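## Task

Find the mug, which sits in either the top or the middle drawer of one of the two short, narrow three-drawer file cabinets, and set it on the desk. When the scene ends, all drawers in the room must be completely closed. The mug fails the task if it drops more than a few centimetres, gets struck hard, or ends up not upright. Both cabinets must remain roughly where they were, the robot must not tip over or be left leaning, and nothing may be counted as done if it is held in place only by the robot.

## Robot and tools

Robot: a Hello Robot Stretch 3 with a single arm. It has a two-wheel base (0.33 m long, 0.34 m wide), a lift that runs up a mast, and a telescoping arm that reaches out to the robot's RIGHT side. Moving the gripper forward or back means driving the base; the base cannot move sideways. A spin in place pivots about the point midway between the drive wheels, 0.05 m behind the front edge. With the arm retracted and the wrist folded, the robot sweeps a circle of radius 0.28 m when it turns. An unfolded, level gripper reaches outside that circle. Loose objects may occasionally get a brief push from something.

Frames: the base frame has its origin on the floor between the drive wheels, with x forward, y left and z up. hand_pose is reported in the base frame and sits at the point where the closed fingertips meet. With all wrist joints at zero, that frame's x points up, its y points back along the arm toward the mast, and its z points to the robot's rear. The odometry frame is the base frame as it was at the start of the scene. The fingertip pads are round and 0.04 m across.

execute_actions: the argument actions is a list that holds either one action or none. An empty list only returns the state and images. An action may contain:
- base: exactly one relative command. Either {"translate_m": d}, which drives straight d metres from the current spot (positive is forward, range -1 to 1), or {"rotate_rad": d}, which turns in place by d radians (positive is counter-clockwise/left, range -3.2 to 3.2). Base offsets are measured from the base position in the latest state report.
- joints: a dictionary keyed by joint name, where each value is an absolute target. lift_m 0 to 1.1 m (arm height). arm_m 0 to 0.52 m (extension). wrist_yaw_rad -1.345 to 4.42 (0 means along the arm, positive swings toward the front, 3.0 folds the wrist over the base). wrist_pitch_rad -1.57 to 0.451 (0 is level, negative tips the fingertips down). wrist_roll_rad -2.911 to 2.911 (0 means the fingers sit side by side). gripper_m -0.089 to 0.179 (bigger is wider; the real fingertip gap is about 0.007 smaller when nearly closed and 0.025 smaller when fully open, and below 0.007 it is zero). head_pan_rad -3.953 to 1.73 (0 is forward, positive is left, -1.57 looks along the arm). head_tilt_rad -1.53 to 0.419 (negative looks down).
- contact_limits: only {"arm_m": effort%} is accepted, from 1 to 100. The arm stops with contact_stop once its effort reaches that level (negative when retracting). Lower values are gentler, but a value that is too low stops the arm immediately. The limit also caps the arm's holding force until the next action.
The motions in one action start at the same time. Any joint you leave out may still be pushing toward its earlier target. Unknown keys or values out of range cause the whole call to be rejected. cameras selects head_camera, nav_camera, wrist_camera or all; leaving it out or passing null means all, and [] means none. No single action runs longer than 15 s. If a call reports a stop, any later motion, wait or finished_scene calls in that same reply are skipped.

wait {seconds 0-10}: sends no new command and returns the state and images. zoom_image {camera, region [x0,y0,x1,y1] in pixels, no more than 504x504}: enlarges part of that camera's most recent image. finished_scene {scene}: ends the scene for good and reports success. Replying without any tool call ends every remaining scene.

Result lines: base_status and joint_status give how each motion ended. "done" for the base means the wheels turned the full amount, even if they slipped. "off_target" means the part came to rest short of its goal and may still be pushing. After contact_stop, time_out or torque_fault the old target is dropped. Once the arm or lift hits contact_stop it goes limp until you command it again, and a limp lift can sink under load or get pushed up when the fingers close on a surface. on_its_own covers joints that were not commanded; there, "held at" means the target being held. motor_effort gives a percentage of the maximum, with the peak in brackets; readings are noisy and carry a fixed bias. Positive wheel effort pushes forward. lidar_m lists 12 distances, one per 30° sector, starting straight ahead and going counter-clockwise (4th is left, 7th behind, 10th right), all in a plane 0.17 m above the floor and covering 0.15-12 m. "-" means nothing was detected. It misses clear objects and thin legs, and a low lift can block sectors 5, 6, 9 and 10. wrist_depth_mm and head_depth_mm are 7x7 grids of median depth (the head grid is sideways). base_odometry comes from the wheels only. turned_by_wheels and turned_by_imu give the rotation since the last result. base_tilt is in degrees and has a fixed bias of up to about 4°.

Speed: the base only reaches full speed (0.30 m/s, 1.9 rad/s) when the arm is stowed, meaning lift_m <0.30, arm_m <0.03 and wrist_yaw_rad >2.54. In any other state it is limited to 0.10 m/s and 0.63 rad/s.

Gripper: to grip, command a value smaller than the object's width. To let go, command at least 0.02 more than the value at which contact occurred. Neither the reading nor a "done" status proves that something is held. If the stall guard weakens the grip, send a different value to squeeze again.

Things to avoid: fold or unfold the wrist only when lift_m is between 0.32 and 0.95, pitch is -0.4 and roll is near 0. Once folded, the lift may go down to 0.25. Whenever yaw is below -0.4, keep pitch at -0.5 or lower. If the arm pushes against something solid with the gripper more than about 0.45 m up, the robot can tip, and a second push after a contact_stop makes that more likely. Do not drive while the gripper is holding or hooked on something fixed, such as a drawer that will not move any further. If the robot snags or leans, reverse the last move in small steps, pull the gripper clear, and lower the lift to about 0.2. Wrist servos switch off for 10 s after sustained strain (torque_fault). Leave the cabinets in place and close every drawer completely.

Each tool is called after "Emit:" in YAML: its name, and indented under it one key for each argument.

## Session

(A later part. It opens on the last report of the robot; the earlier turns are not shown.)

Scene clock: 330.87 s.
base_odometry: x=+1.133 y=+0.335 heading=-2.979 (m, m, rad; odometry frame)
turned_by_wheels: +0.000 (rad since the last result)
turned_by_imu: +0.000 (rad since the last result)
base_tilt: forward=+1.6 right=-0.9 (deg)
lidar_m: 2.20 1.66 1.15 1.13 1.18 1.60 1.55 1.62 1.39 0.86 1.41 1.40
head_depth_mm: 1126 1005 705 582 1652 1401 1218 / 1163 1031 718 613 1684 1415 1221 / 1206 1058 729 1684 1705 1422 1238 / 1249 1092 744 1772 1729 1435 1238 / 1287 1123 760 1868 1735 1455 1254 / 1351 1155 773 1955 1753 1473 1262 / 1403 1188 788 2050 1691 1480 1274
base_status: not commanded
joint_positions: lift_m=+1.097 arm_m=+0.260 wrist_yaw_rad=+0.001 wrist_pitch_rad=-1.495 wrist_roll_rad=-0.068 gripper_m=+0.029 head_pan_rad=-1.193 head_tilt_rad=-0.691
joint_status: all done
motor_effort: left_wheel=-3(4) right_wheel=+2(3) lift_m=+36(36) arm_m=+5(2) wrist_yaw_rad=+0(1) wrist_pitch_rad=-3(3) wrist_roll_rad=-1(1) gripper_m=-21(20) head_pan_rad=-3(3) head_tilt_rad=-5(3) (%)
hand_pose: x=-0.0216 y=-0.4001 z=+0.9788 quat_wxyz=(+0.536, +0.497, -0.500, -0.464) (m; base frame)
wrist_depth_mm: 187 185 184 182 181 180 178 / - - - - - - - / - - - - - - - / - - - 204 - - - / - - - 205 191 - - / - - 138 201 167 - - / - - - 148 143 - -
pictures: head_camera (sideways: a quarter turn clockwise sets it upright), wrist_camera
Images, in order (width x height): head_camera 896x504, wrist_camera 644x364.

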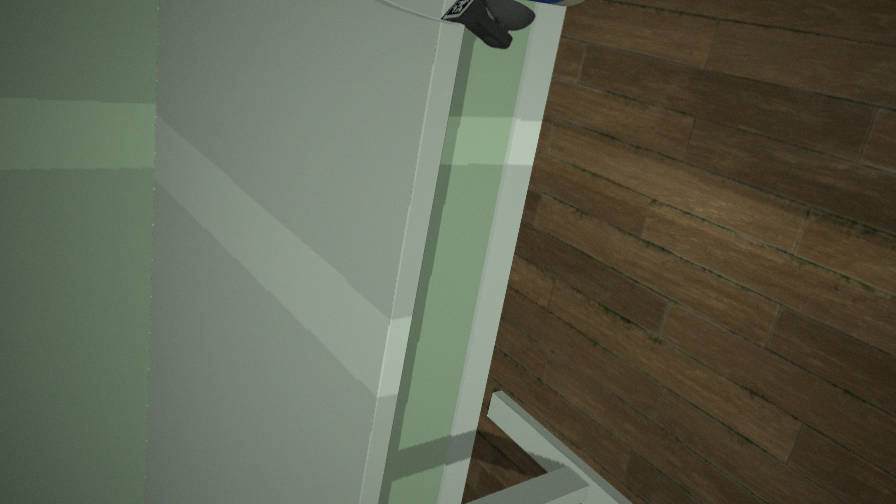

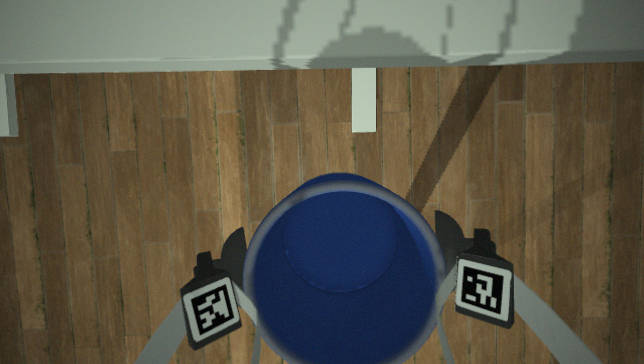

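Emit:
execute_actions:
  actions:
    - {"joints":{"arm_m":0.2,"lift_m":0.5,"head_pan_rad":-1.57,"head_tilt_rad":-1.2}}
  cameras: []

Emit:
execute_actions:
  actions:
    - {"joints":{"arm_m":0.26,"lift_m":0.172}}
  cameras: ["wrist_camera"]

Emit:
execute_actions:
  actions:
    - {"joints":{"gripper_m":0.14}}
  cameras: []

Emit:
execute_actions:
  actions:
    - {"joints":{"lift_m":0.25}}
  cameras: []

Emit:
execute_actions:
  actions:
    - {"joints":{"wrist_pitch_rad":-0.7,"arm_m":0.075,"wrist_roll_rad":-0.03}}
  cameras: ["wrist_camera","head_camera"]

Scene clock: 352.57 s.
base_odometry: x=+1.133 y=+0.335 heading=-2.979 (m, m, rad; odometry frame)
turned_by_wheels: +0.000 (rad since the last result)
turned_by_imu: +0.001 (rad since the last result)
base_tilt: forward=+1.4 right=-0.9 (deg)
lidar_m: 2.20 1.66 1.15 1.13 1.18 1.61 1.55 1.61 1.39 0.86 1.40 1.40
head_depth_mm: 1435 1599 1466 1353 1248 - - / 915 1574 1488 - 1261 - - / 1431 1601 1490 - 1241 1208 - / 1426 1621 1509 1386 1279 1190 1109 / 1417 1626 1532 1394 1288 1191 1116 / 1422 1656 1547 1419 1302 1204 1128 / 1413 1646 1549 1417 1313 1212 1134
base_status: not commanded
joint_positions: lift_m=+0.500 arm_m=+0.200 wrist_yaw_rad=+0.001 wrist_pitch_rad=-1.495 wrist_roll_rad=-0.068 gripper_m=+0.029 head_pan_rad=-1.563 head_tilt_rad=-1.185
joint_status: all done
motor_effort: left_wheel=-3(4) right_wheel=+3(3) lift_m=+26(30) arm_m=-4(3) wrist_yaw_rad=+0(1) wrist_pitch_rad=-3(3) wrist_roll_rad=-1(1) gripper_m=-20(20) head_pan_rad=-4(27) head_tilt_rad=-7(36) (%)
hand_pose: x=-0.0216 y=-0.3407 z=+0.3815 quat_wxyz=(+0.536, +0.497, -0.500, -0.464) (m; base frame)
wrist_depth_mm: 538 531 531 524 485 510 510 / 538 542 534 532 527 516 515 / 541 549 536 531 532 534 520 / 544 547 547 204 538 530 522 / 557 558 553 205 191 533 533 / 564 564 138 201 165 544 546 / 567 576 563 148 136 544 540
pictures: none
No camera images: the call's "cameras" was empty. Leave "cameras" out to get every camera's image.

Scene clock: 356.37 s.
base_odometry: x=+1.133 y=+0.335 heading=-2.979 (m, m, rad; odometry frame)
turned_by_wheels: +0.000 (rad since the last result)
turned_by_imu: +0.000 (rad since the last result)
base_tilt: forward=+1.4 right=-0.7 (deg)
lidar_m: 2.20 1.66 1.15 1.13 1.18 1.60 1.55 1.62 1.39 0.86 1.41 1.40
head_depth_mm: 1438 1588 1464 1352 1249 1187 - / 917 1577 1463 1359 1262 - - / 1429 1605 1473 1393 1249 1206 - / 1427 1616 1520 1380 1276 1188 1115 / 1422 1634 1524 1404 1290 1199 1117 / 1421 1651 1547 1413 1305 1202 1122 / 1421 1653 1561 1422 1314 1215 1136
base_status: not commanded
joint_positions: lift_m=+0.172 arm_m=+0.260 wrist_yaw_rad=+0.001 wrist_pitch_rad=-1.496 wrist_roll_rad=-0.068 gripper_m=+0.029 head_pan_rad=-1.563 head_tilt_rad=-1.185
joint_status: all done
motor_effort: left_wheel=-4(3) right_wheel=+3(3) lift_m=+26(29) arm_m=+5(8) wrist_yaw_rad=-1(0) wrist_pitch_rad=-2(3) wrist_roll_rad=-1(1) gripper_m=-20(20) head_pan_rad=-4(3) head_tilt_rad=-7(7) (%)
hand_pose: x=-0.0216 y=-0.3999 z=+0.0535 quat_wxyz=(+0.536, +0.497, -0.500, -0.464) (m; base frame)
wrist_depth_mm: 212 210 208 206 205 203 202 / 214 212 210 209 207 205 204 / 216 215 214 211 209 206 206 / 218 217 215 204 212 210 208 / 221 220 217 204 191 213 210 / 225 222 139 201 167 214 212 / 227 225 224 148 143 217 214
pictures: wrist_camera
Images, in order (width x height): wrist_camera 644x364.

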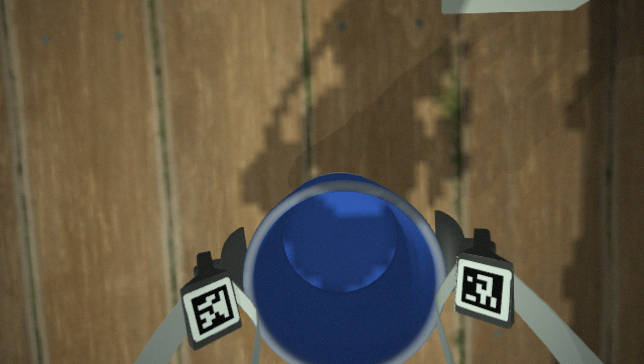

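Scene clock: 357.97 s.
base_odometry: x=+1.133 y=+0.335 heading=-2.979 (m, m, rad; odometry frame)
turned_by_wheels: +0.000 (rad since the last result)
turned_by_imu: +0.000 (rad since the last result)
base_tilt: forward=+1.5 right=-0.7 (deg)
lidar_m: 2.20 1.66 1.15 1.13 1.18 1.60 1.55 1.62 1.39 0.86 1.40 1.40
head_depth_mm: 1436 1595 1466 1355 1245 1187 - / 916 1581 1461 1356 1262 - - / 1426 1593 1474 1391 1253 1212 - / 1422 1612 1513 1384 1285 1192 1114 / 1426 1631 1528 1401 1293 1194 1121 / 1420 1647 1539 1410 1299 1201 1126 / 1416 1644 1551 1423 1308 1217 1133
base_status: not commanded
joint_positions: lift_m=+0.172 arm_m=+0.260 wrist_yaw_rad=+0.001 wrist_pitch_rad=-1.496 wrist_roll_rad=-0.068 gripper_m=+0.140 head_pan_rad=-1.563 head_tilt_rad=-1.185
joint_status: all done
motor_effort: left_wheel=-4(4) right_wheel=+3(4) lift_m=+26(26) arm_m=+5(5) wrist_yaw_rad=+0(0) wrist_pitch_rad=-2(2) wrist_roll_rad=-1(1) gripper_m=+1(84) head_pan_rad=-3(3) head_tilt_rad=-8(7) (%)
hand_pose: x=-0.0216 y=-0.3999 z=+0.0535 quat_wxyz=(+0.536, +0.497, -0.500, -0.464) (m; base frame)
wrist_depth_mm: 212 210 208 207 204 204 202 / 214 212 211 208 206 206 203 / 216 215 213 211 210 208 206 / 219 217 215 207 211 209 209 / 221 221 218 207 206 212 211 / 224 224 220 199 170 215 212 / 227 225 223 149 158 218 216
pictures: none
No camera images: the call's "cameras" was empty. Leave "cameras" out to get every camera's image.

Scene clock: 359.50 s.
base_odometry: x=+1.133 y=+0.335 heading=-2.979 (m, m, rad; odometry frame)
turned_by_wheels: +0.000 (rad since the last result)
turned_by_imu: +0.000 (rad since the last result)
base_tilt: forward=+1.4 right=-0.9 (deg)
lidar_m: 2.20 1.66 1.15 1.13 1.18 1.60 1.55 1.62 1.39 0.86 1.41 1.40
head_depth_mm: 1436 1587 1474 1352 1253 1187 - / 915 1584 1462 1365 1255 - - / 1432 1598 1470 1408 1258 1209 - / 1419 1612 1508 1383 1278 1189 1111 / 1419 1633 1525 1405 1287 1197 1122 / 1417 1646 1535 1403 1308 1210 1128 / 1415 1644 1554 1423 1313 1218 1133
base_status: not commanded
joint_positions: lift_m=+0.250 arm_m=+0.260 wrist_yaw_rad=+0.001 wrist_pitch_rad=-1.496 wrist_roll_rad=-0.068 gripper_m=+0.140 head_pan_rad=-1.563 head_tilt_rad=-1.185
joint_status: all done
motor_effort: left_wheel=-3(4) right_wheel=+3(3) lift_m=+33(37) arm_m=+5(5) wrist_yaw_rad=+0(1) wrist_pitch_rad=-2(2) wrist_roll_rad=-1(1) gripper_m=+1(0) head_pan_rad=-4(4) head_tilt_rad=-7(7) (%)
hand_pose: x=-0.0216 y=-0.3999 z=+0.1312 quat_wxyz=(+0.536, +0.497, -0.500, -0.464) (m; base frame)
wrist_depth_mm: 287 285 283 282 269 245 275 / 290 289 287 285 283 278 277 / 296 293 290 288 286 284 280 / 299 297 294 283 288 287 283 / 300 303 298 283 290 289 287 / 304 302 300 246 296 294 290 / 310 310 304 301 300 297 295
pictures: none
No camera images: the call's "cameras" was empty. Leave "cameras" out to get every camera's image.

Scene clock: 362.10 s.
base_odometry: x=+1.133 y=+0.335 heading=-2.979 (m, m, rad; odometry frame)
turned_by_wheels: +0.000 (rad since the last result)
turned_by_imu: +0.000 (rad since the last result)
base_tilt: forward=+1.5 right=-0.7 (deg)
lidar_m: 2.20 1.66 1.15 1.13 1.18 1.61 1.55 1.62 1.39 0.86 1.40 1.40
head_depth_mm: 1433 1589 1468 1350 1249 1183 - / 915 1573 1470 1346 1276 - - / 1429 1596 1462 1362 1284 - - / 1423 1615 1513 1384 1279 1187 1112 / 1427 1638 1537 1404 1289 1202 1118 / 1413 1652 1542 1416 1302 1213 1122 / 1422 1645 1567 1421 1310 1219 1131
base_status: not commanded
joint_positions: lift_m=+0.250 arm_m=+0.075 wrist_yaw_rad=+0.001 wrist_pitch_rad=-0.719 wrist_roll_rad=-0.033 gripper_m=+0.140 head_pan_rad=-1.563 head_tilt_rad=-1.185
joint_status: all done
motor_effort: left_wheel=-4(4) right_wheel=+3(3) lift_m=+33(34) arm_m=-4(6) wrist_yaw_rad=+0(1) wrist_pitch_rad=+10(10) wrist_roll_rad=+2(4) gripper_m=+0(1) head_pan_rad=-3(4) head_tilt_rad=-7(7) (%)
hand_pose: x=-0.0214 y=-0.3972 z=+0.2016 quat_wxyz=(+0.673, +0.253, -0.650, -0.245) (m; base frame)
wrist_depth_mm: 897 869 819 756 667 696 676 / 715 690 656 625 562 581 561 / 601 580 552 540 484 501 481 / 509 494 473 464 411 435 426 / 441 432 419 408 389 394 377 / 394 391 374 359 355 347 346 / 356 338 337 319 318 318 306
pictures: head_camera (sideways: a quarter turn clockwise sets it upright), wrist_camera
Images, in order (width x height): head_camera 896x504, wrist_camera 644x364.

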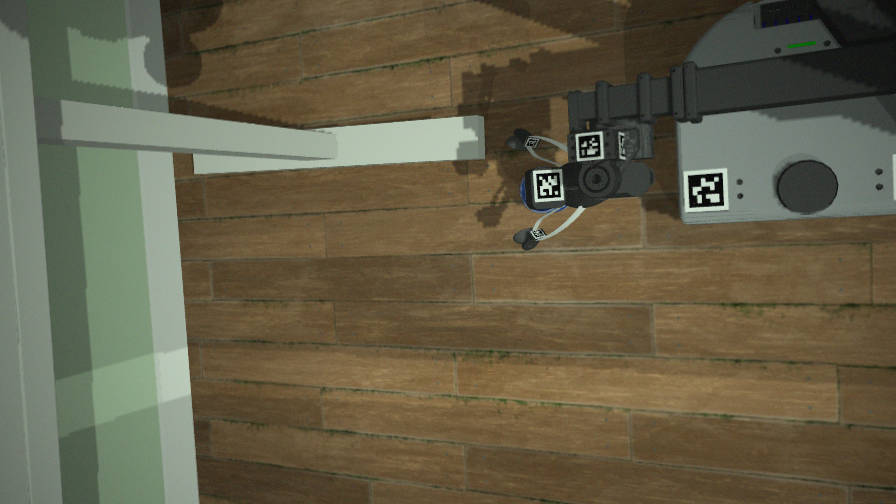

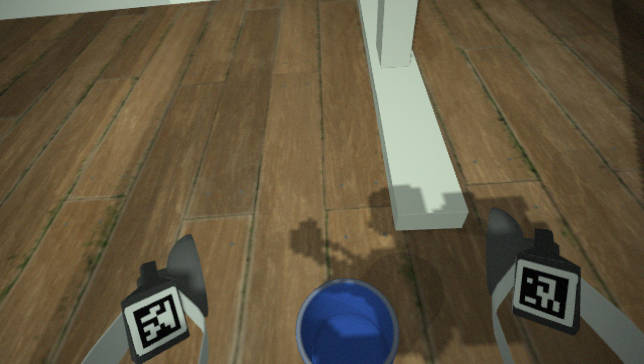

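Emit:
execute_actions:
  actions:
    - {"joints":{"lift_m":0.1,"arm_m":0.085}}
  cameras: ["wrist_camera"]

Emit:
execute_actions:
  actions:
    - {"joints":{"gripper_m":0.025}}
  cameras: ["wrist_camera"]

Emit:
execute_actions:
  actions:
    - {"joints":{"lift_m":0.125}}
  cameras: ["wrist_camera","head_camera"]

Scene clock: 368.87 s.
base_odometry: x=+1.133 y=+0.335 heading=-2.979 (m, m, rad; odometry frame)
turned_by_wheels: +0.000 (rad since the last result)
turned_by_imu: +0.000 (rad since the last result)
base_tilt: forward=+1.6 right=-0.7 (deg)
lidar_m: 2.20 1.66 1.15 1.13 1.18 1.61 1.55 1.62 1.39 1.35 1.40 1.40
head_depth_mm: 1432 1585 1466 1350 1248 1187 - / 912 1570 1467 1347 1273 - - / 1427 1598 1480 1362 1273 - - / 1424 1622 1513 1387 1277 1193 1109 / 1427 1628 1522 1397 1291 1197 1116 / 1423 1650 1550 1416 1297 1211 1126 / 1412 1642 1551 1427 1314 1214 1140
base_status: not commanded
joint_positions: lift_m=+0.100 arm_m=+0.085 wrist_yaw_rad=+0.001 wrist_pitch_rad=-0.718 wrist_roll_rad=-0.033 gripper_m=+0.140 head_pan_rad=-1.563 head_tilt_rad=-1.185
joint_status: all done
motor_effort: left_wheel=-4(4) right_wheel=+3(3) lift_m=+24(27) arm_m=+5(6) wrist_yaw_rad=-1(1) wrist_pitch_rad=+10(10) wrist_roll_rad=+2(2) gripper_m=+0(1) head_pan_rad=-4(4) head_tilt_rad=-8(8) (%)
hand_pose: x=-0.0214 y=-0.4068 z=+0.0522 quat_wxyz=(+0.673, +0.253, -0.650, -0.244) (m; base frame)
wrist_depth_mm: 528 496 472 448 366 407 390 / 413 397 383 367 310 312 325 / 340 332 322 310 279 274 280 / 294 285 277 169 257 253 246 / 255 250 238 190 174 227 220 / 227 225 210 200 196 201 200 / 204 194 194 117 179 184 178
pictures: wrist_camera
Images, in order (width x height): wrist_camera 644x364.

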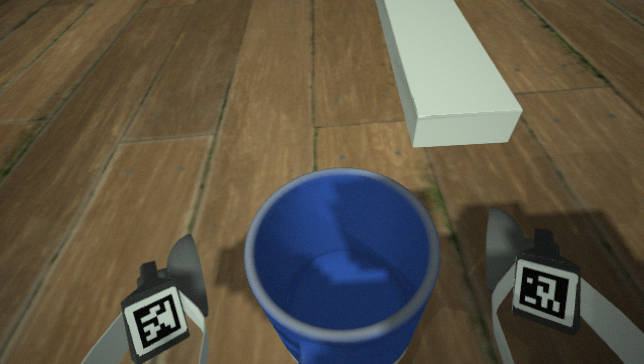

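Scene clock: 370.50 s.
base_odometry: x=+1.133 y=+0.335 heading=-2.979 (m, m, rad; odometry frame)
turned_by_wheels: +0.000 (rad since the last result)
turned_by_imu: +0.000 (rad since the last result)
base_tilt: forward=+1.5 right=-0.8 (deg)
lidar_m: 2.20 1.66 1.15 1.13 1.18 1.61 1.55 1.62 1.40 1.35 1.40 1.40
head_depth_mm: 1434 1590 1477 1353 1253 1184 - / 915 1580 1467 1347 1273 - - / 1428 1591 1477 1360 1275 - - / 1429 1622 1509 1382 1288 1187 1113 / 1424 1635 1527 1393 1295 1197 1119 / 1416 1643 1538 1407 1308 1203 1127 / 1416 1645 1559 1424 1319 1216 1136
base_status: not commanded
joint_positions: lift_m=+0.100 arm_m=+0.085 wrist_yaw_rad=+0.001 wrist_pitch_rad=-0.724 wrist_roll_rad=-0.033 gripper_m=+0.026 head_pan_rad=-1.563 head_tilt_rad=-1.185
joint_status: all done
motor_effort: left_wheel=-4(3) right_wheel=+3(3) lift_m=+25(25) arm_m=+5(5) wrist_yaw_rad=-1(0) wrist_pitch_rad=+13(13) wrist_roll_rad=+2(2) gripper_m=-20(94) head_pan_rad=-3(4) head_tilt_rad=-8(7) (%)
hand_pose: x=-0.0214 y=-0.4056 z=+0.0511 quat_wxyz=(+0.672, +0.255, -0.650, -0.246) (m; base frame)
wrist_depth_mm: 513 484 462 440 360 397 383 / 406 397 376 360 303 309 321 / 339 328 317 306 278 272 278 / 290 282 274 166 255 250 243 / 253 245 236 185 162 224 218 / 225 220 144 198 188 203 196 / 202 200 191 113 163 180 180
pictures: wrist_camera
Images, in order (width x height): wrist_camera 644x364.

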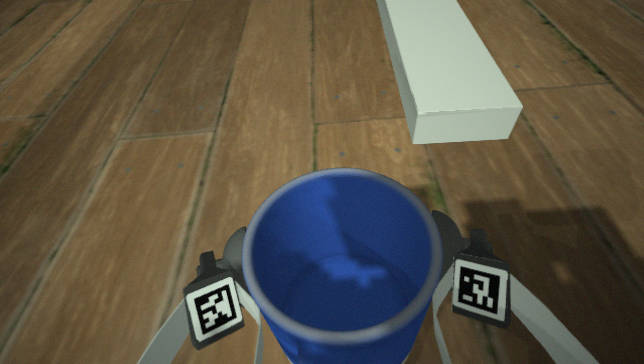

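Scene clock: 371.50 s.
base_odometry: x=+1.133 y=+0.335 heading=-2.979 (m, m, rad; odometry frame)
turned_by_wheels: +0.000 (rad since the last result)
turned_by_imu: +0.000 (rad since the last result)
base_tilt: forward=+1.5 right=-0.8 (deg)
lidar_m: 2.20 1.66 1.15 1.13 1.18 1.60 1.55 1.62 1.40 1.35 1.40 1.40
head_depth_mm: 1446 1584 1467 1351 1252 1182 - / 914 1575 1465 1343 1268 - - / 1422 1606 1473 1364 1268 - - / 1422 1608 1511 1387 1276 1193 1111 / 1426 1627 1531 1391 1291 1198 1121 / 1422 1640 1543 1416 1300 1206 1129 / 1419 1647 1547 1430 1313 1218 1134
base_status: not commanded
joint_positions: lift_m=+0.125 arm_m=+0.085 wrist_yaw_rad=+0.001 wrist_pitch_rad=-0.727 wrist_roll_rad=-0.033 gripper_m=+0.029 head_pan_rad=-1.563 head_tilt_rad=-1.185
joint_status: all done
motor_effort: left_wheel=-4(4) right_wheel=+3(2) lift_m=+36(35) arm_m=+5(5) wrist_yaw_rad=-1(1) wrist_pitch_rad=+14(15) wrist_roll_rad=+2(2) gripper_m=-19(20) head_pan_rad=-4(4) head_tilt_rad=-7(8) (%)
hand_pose: x=-0.0214 y=-0.4051 z=+0.0751 quat_wxyz=(+0.672, +0.256, -0.649, -0.247) (m; base frame)
wrist_depth_mm: 572 539 508 488 399 445 423 / 450 442 414 401 337 362 357 / 380 364 353 341 292 289 309 / 322 315 305 165 286 280 271 / 283 277 264 184 162 251 242 / 252 246 144 198 186 227 219 / 226 223 212 112 164 202 200
pictures: head_camera (sideways: a quarter turn clockwise sets it upright), wrist_camera
Images, in order (width x height): head_camera 896x504, wrist_camera 644x364.

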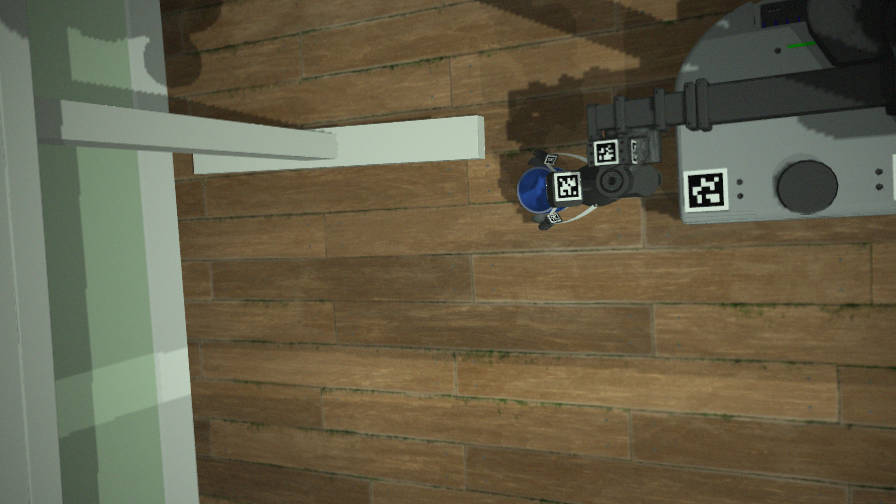

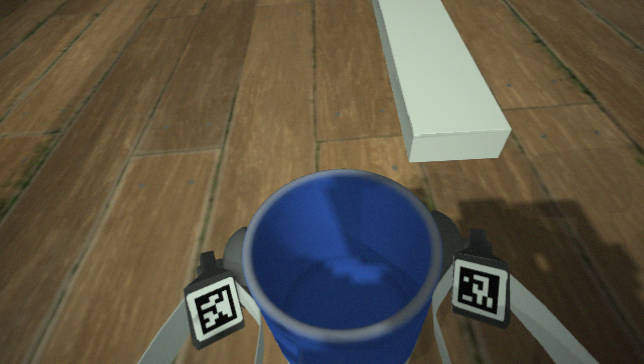

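Emit:
execute_actions:
  actions:
    - {"joints":{"lift_m":1.09,"head_pan_rad":-1.2,"head_tilt_rad":-0.7}}
  cameras: ["wrist_camera"]

Emit:
execute_actions:
  actions:
    - {"joints":{"arm_m":0.36},"contact_limits":{"arm_m":14}}
  cameras: ["wrist_camera","nav_camera"]

Scene clock: 385.70 s.
base_odometry: x=+1.133 y=+0.335 heading=-2.979 (m, m, rad; odometry frame)
turned_by_wheels: +0.000 (rad since the last result)
turned_by_imu: +0.001 (rad since the last result)
base_tilt: forward=+1.4 right=-0.9 (deg)
lidar_m: 2.20 1.65 1.15 1.13 1.18 1.61 1.55 1.62 1.39 0.86 1.40 1.40
head_depth_mm: 1126 962 690 1556 1641 1393 1208 / 1162 989 696 1618 1658 1401 1212 / 1205 1020 709 1694 1676 1408 1224 / 1243 1044 724 1776 1689 1424 1231 / 1287 1070 737 1870 1713 1436 1243 / 1339 1099 751 1935 1735 1455 1254 / 1386 1125 767 2032 1706 1471 1262
base_status: not commanded
joint_positions: lift_m=+1.090 arm_m=+0.085 wrist_yaw_rad=+0.001 wrist_pitch_rad=-0.727 wrist_roll_rad=-0.033 gripper_m=+0.029 head_pan_rad=-1.207 head_tilt_rad=-0.705
joint_status: all done
motor_effort: left_wheel=-4(4) right_wheel=+3(3) lift_m=+35(36) arm_m=+5(5) wrist_yaw_rad=-1(1) wrist_pitch_rad=+15(15) wrist_roll_rad=+2(2) gripper_m=-19(19) head_pan_rad=+4(25) head_tilt_rad=+3(30) (%)
hand_pose: x=-0.0214 y=-0.4050 z=+1.0400 quat_wxyz=(+0.672, +0.256, -0.649, -0.247) (m; base frame)
wrist_depth_mm: 610 583 540 524 501 969 - / 483 463 447 425 411 397 - / 403 388 376 364 352 340 - / 347 334 326 165 303 298 299 / - - 310 185 162 - - / - - 145 197 187 - - / - - - 112 164 - -
pictures: wrist_camera
Images, in order (width x height): wrist_camera 644x364.

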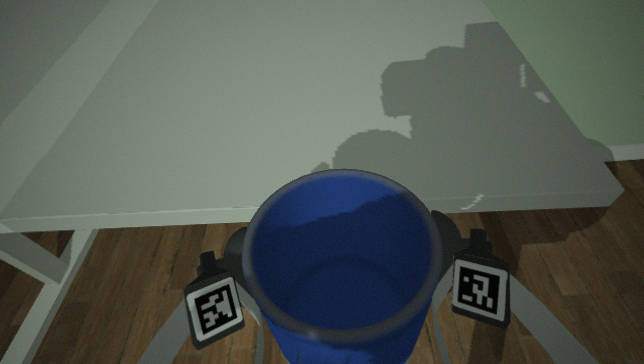

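Scene clock: 388.93 s.
base_odometry: x=+1.133 y=+0.335 heading=-2.979 (m, m, rad; odometry frame)
turned_by_wheels: +0.000 (rad since the last result)
turned_by_imu: +0.000 (rad since the last result)
base_tilt: forward=+1.4 right=-0.9 (deg)
lidar_m: 2.20 1.66 1.15 1.13 1.18 1.61 1.55 1.62 1.40 0.86 1.41 1.40
head_depth_mm: 1126 964 686 588 1644 1393 1209 / 1166 990 698 1615 1663 1405 1217 / 1198 1012 712 1696 1682 1413 1228 / 1245 1045 724 1763 1699 1432 1238 / 1286 1064 736 1867 1711 1442 1243 / 1336 1101 748 1937 1739 1460 1257 / 1384 1129 768 2016 1695 1466 1272
base_status: not commanded
joint_positions: lift_m=+1.090 arm_m=+0.360 wrist_yaw_rad=+0.001 wrist_pitch_rad=-0.727 wrist_roll_rad=-0.033 gripper_m=+0.029 head_pan_rad=-1.207 head_tilt_rad=-0.705
joint_status: all done
motor_effort: left_wheel=-4(4) right_wheel=+3(2) lift_m=+36(36) arm_m=+5(6) wrist_yaw_rad=-1(1) wrist_pitch_rad=+14(15) wrist_roll_rad=+1(2) gripper_m=-19(19) head_pan_rad=+3(3) head_tilt_rad=+2(2) (%)
contact_limits: arm_m 14 (drawing in: default 32, maximum 52; extending or still: default 44, maximum 71)
hand_pose: x=-0.0214 y=-0.6800 z=+1.0400 quat_wxyz=(+0.672, +0.256, -0.649, -0.247) (m; base frame)
wrist_depth_mm: 601 571 546 513 496 512 746 / 479 459 439 424 409 390 850 / 402 389 375 363 347 339 955 / 343 334 324 166 303 296 288 / 301 290 280 184 161 266 258 / 267 260 144 197 186 241 232 / 240 236 225 112 164 213 213
pictures: nav_camera (sideways: a quarter turn counterclockwise sets it upright), wrist_camera
Images, in order (width x height): nav_camera 672x504, wrist_camera 644x364.

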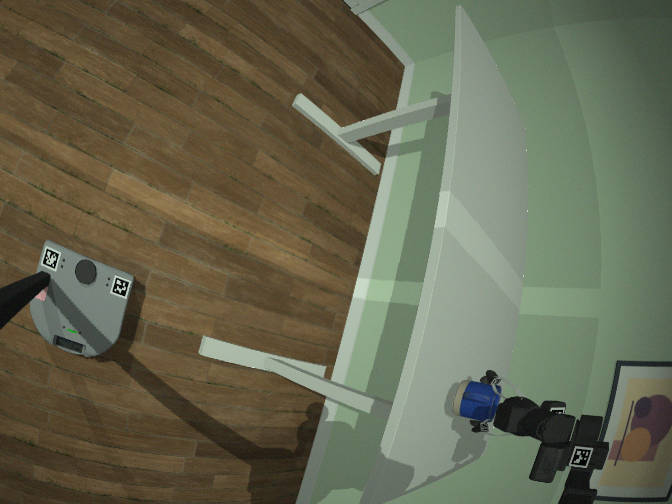

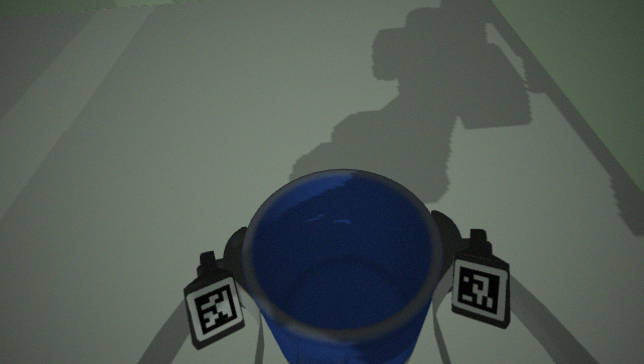

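Emit:
execute_actions:
  actions:
    - {"joints":{"lift_m":1.053}}
  cameras: []

Emit:
execute_actions:
  actions:
    - {"joints":{"gripper_m":0.14}}
  cameras: ["wrist_camera"]

Emit:
execute_actions:
  actions:
    - {"joints":{"arm_m":0.22,"lift_m":1.09}}
  cameras: ["wrist_camera"]

Scene clock: 394.13 s.
base_odometry: x=+1.133 y=+0.335 heading=-2.979 (m, m, rad; odometry frame)
turned_by_wheels: +0.000 (rad since the last result)
turned_by_imu: +0.000 (rad since the last result)
base_tilt: forward=+1.4 right=-0.8 (deg)
lidar_m: 2.20 1.66 1.15 1.13 1.18 1.60 1.55 1.62 1.40 0.85 1.40 1.40
head_depth_mm: 1125 963 685 588 1635 1389 1206 / 1162 988 698 1616 1658 1400 1214 / 1203 1017 712 1686 1671 1405 1220 / 1244 1041 723 1781 1695 1429 1239 / 1285 1070 738 1878 1720 1443 1246 / 1343 1100 750 1939 1738 1458 1255 / 1388 1133 766 2026 1710 1465 1269
base_status: not commanded
joint_positions: lift_m=+1.053 arm_m=+0.360 wrist_yaw_rad=+0.001 wrist_pitch_rad=-0.727 wrist_roll_rad=-0.033 gripper_m=+0.029 head_pan_rad=-1.207 head_tilt_rad=-0.705
joint_status: all done
motor_effort: left_wheel=-4(4) right_wheel=+3(3) lift_m=+26(32) arm_m=+5(5) wrist_yaw_rad=-1(1) wrist_pitch_rad=+15(15) wrist_roll_rad=+2(2) gripper_m=-20(19) head_pan_rad=+3(3) head_tilt_rad=+2(2) (%)
hand_pose: x=-0.0214 y=-0.6800 z=+1.0034 quat_wxyz=(+0.672, +0.256, -0.649, -0.247) (m; base frame)
wrist_depth_mm: 505 487 463 437 419 396 753 / 406 393 376 361 347 332 795 / 337 328 318 306 296 287 278 / 293 283 274 166 257 252 243 / 254 248 238 184 161 226 218 / 226 220 144 198 187 205 196 / 204 201 190 112 164 181 181
pictures: none
No camera images: the call's "cameras" was empty. Leave "cameras" out to get every camera's image.

Scene clock: 395.73 s.
base_odometry: x=+1.133 y=+0.335 heading=-2.979 (m, m, rad; odometry frame)
turned_by_wheels: +0.000 (rad since the last result)
turned_by_imu: +0.000 (rad since the last result)
base_tilt: forward=+1.4 right=-0.8 (deg)
lidar_m: 2.19 1.66 1.15 1.13 1.18 1.60 1.55 1.61 1.40 0.86 1.40 1.40
head_depth_mm: 1128 965 683 588 1641 1391 1203 / 1165 991 700 1620 1653 1404 1212 / 1200 1015 710 1694 1673 1420 1225 / 1245 1043 721 1788 1699 1427 1232 / 1287 1067 738 1868 1720 1436 1243 / 1339 1100 750 1949 1727 1454 1261 / 1387 1127 770 2015 1710 1472 1262
base_status: not commanded
joint_positions: lift_m=+1.053 arm_m=+0.360 wrist_yaw_rad=+0.001 wrist_pitch_rad=-0.719 wrist_roll_rad=-0.033 gripper_m=+0.140 head_pan_rad=-1.207 head_tilt_rad=-0.705
joint_status: all done
motor_effort: left_wheel=-4(4) right_wheel=+3(2) lift_m=+26(26) arm_m=+5(5) wrist_yaw_rad=-1(1) wrist_pitch_rad=+10(15) wrist_roll_rad=+1(2) gripper_m=+0(84) head_pan_rad=+4(3) head_tilt_rad=+3(2) (%)
hand_pose: x=-0.0214 y=-0.6815 z=+1.0049 quat_wxyz=(+0.673, +0.253, -0.650, -0.245) (m; base frame)
wrist_depth_mm: 530 504 474 446 428 410 748 / 418 401 383 369 356 341 802 / 348 334 325 312 300 292 282 / 297 286 277 173 260 255 246 / 258 253 239 187 178 230 220 / 229 228 213 201 197 203 201 / 206 196 196 118 181 185 179
pictures: wrist_camera
Images, in order (width x height): wrist_camera 644x364.

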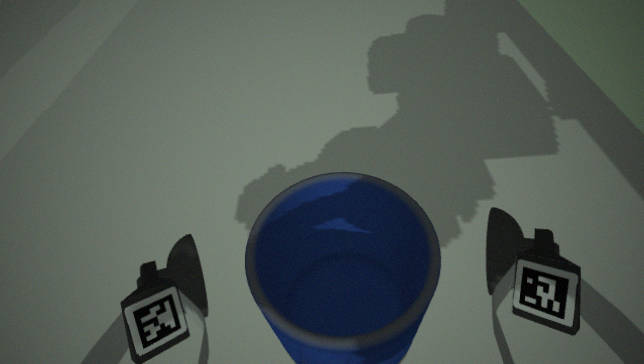

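Scene clock: 398.03 s.
base_odometry: x=+1.133 y=+0.335 heading=-2.979 (m, m, rad; odometry frame)
turned_by_wheels: +0.000 (rad since the last result)
turned_by_imu: +0.000 (rad since the last result)
base_tilt: forward=+1.5 right=-0.9 (deg)
lidar_m: 2.20 1.66 1.15 1.13 1.17 1.60 1.55 1.62 1.40 0.86 1.40 1.40
head_depth_mm: 1126 968 658 588 1642 1394 1207 / 1162 991 699 1621 1656 1405 1218 / 1200 1018 711 1692 1677 1421 1227 / 1246 1043 725 1779 1689 1425 1237 / 1285 1075 738 1861 1722 1438 1240 / 1334 1095 751 1939 1729 1459 1254 / 1381 1133 767 2011 1716 1468 1266
base_status: not commanded
joint_positions: lift_m=+1.090 arm_m=+0.220 wrist_yaw_rad=+0.001 wrist_pitch_rad=-0.718 wrist_roll_rad=-0.033 gripper_m=+0.140 head_pan_rad=-1.207 head_tilt_rad=-0.705
joint_status: all done
motor_effort: left_wheel=-4(4) right_wheel=+3(3) lift_m=+34(37) arm_m=-4(6) wrist_yaw_rad=-1(0) wrist_pitch_rad=+10(10) wrist_roll_rad=+1(1) gripper_m=+0(0) head_pan_rad=+3(2) head_tilt_rad=+2(1) (%)
hand_pose: x=-0.0214 y=-0.5424 z=+1.0418 quat_wxyz=(+0.673, +0.253, -0.651, -0.244) (m; base frame)
wrist_depth_mm: 624 591 559 533 503 829 889 / 492 473 454 434 420 402 - / 410 398 382 290 348 346 - / 349 340 329 259 305 300 296 / 306 296 291 280 273 271 261 / 270 271 257 251 245 241 237 / 244 231 231 228 223 218 212
pictures: wrist_camera
Images, in order (width x height): wrist_camera 644x364.

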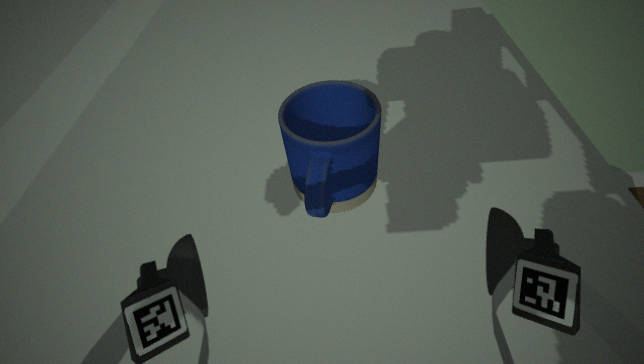

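Emit:
finished_scene:
  scene: 2

The scene is finished: the task was done.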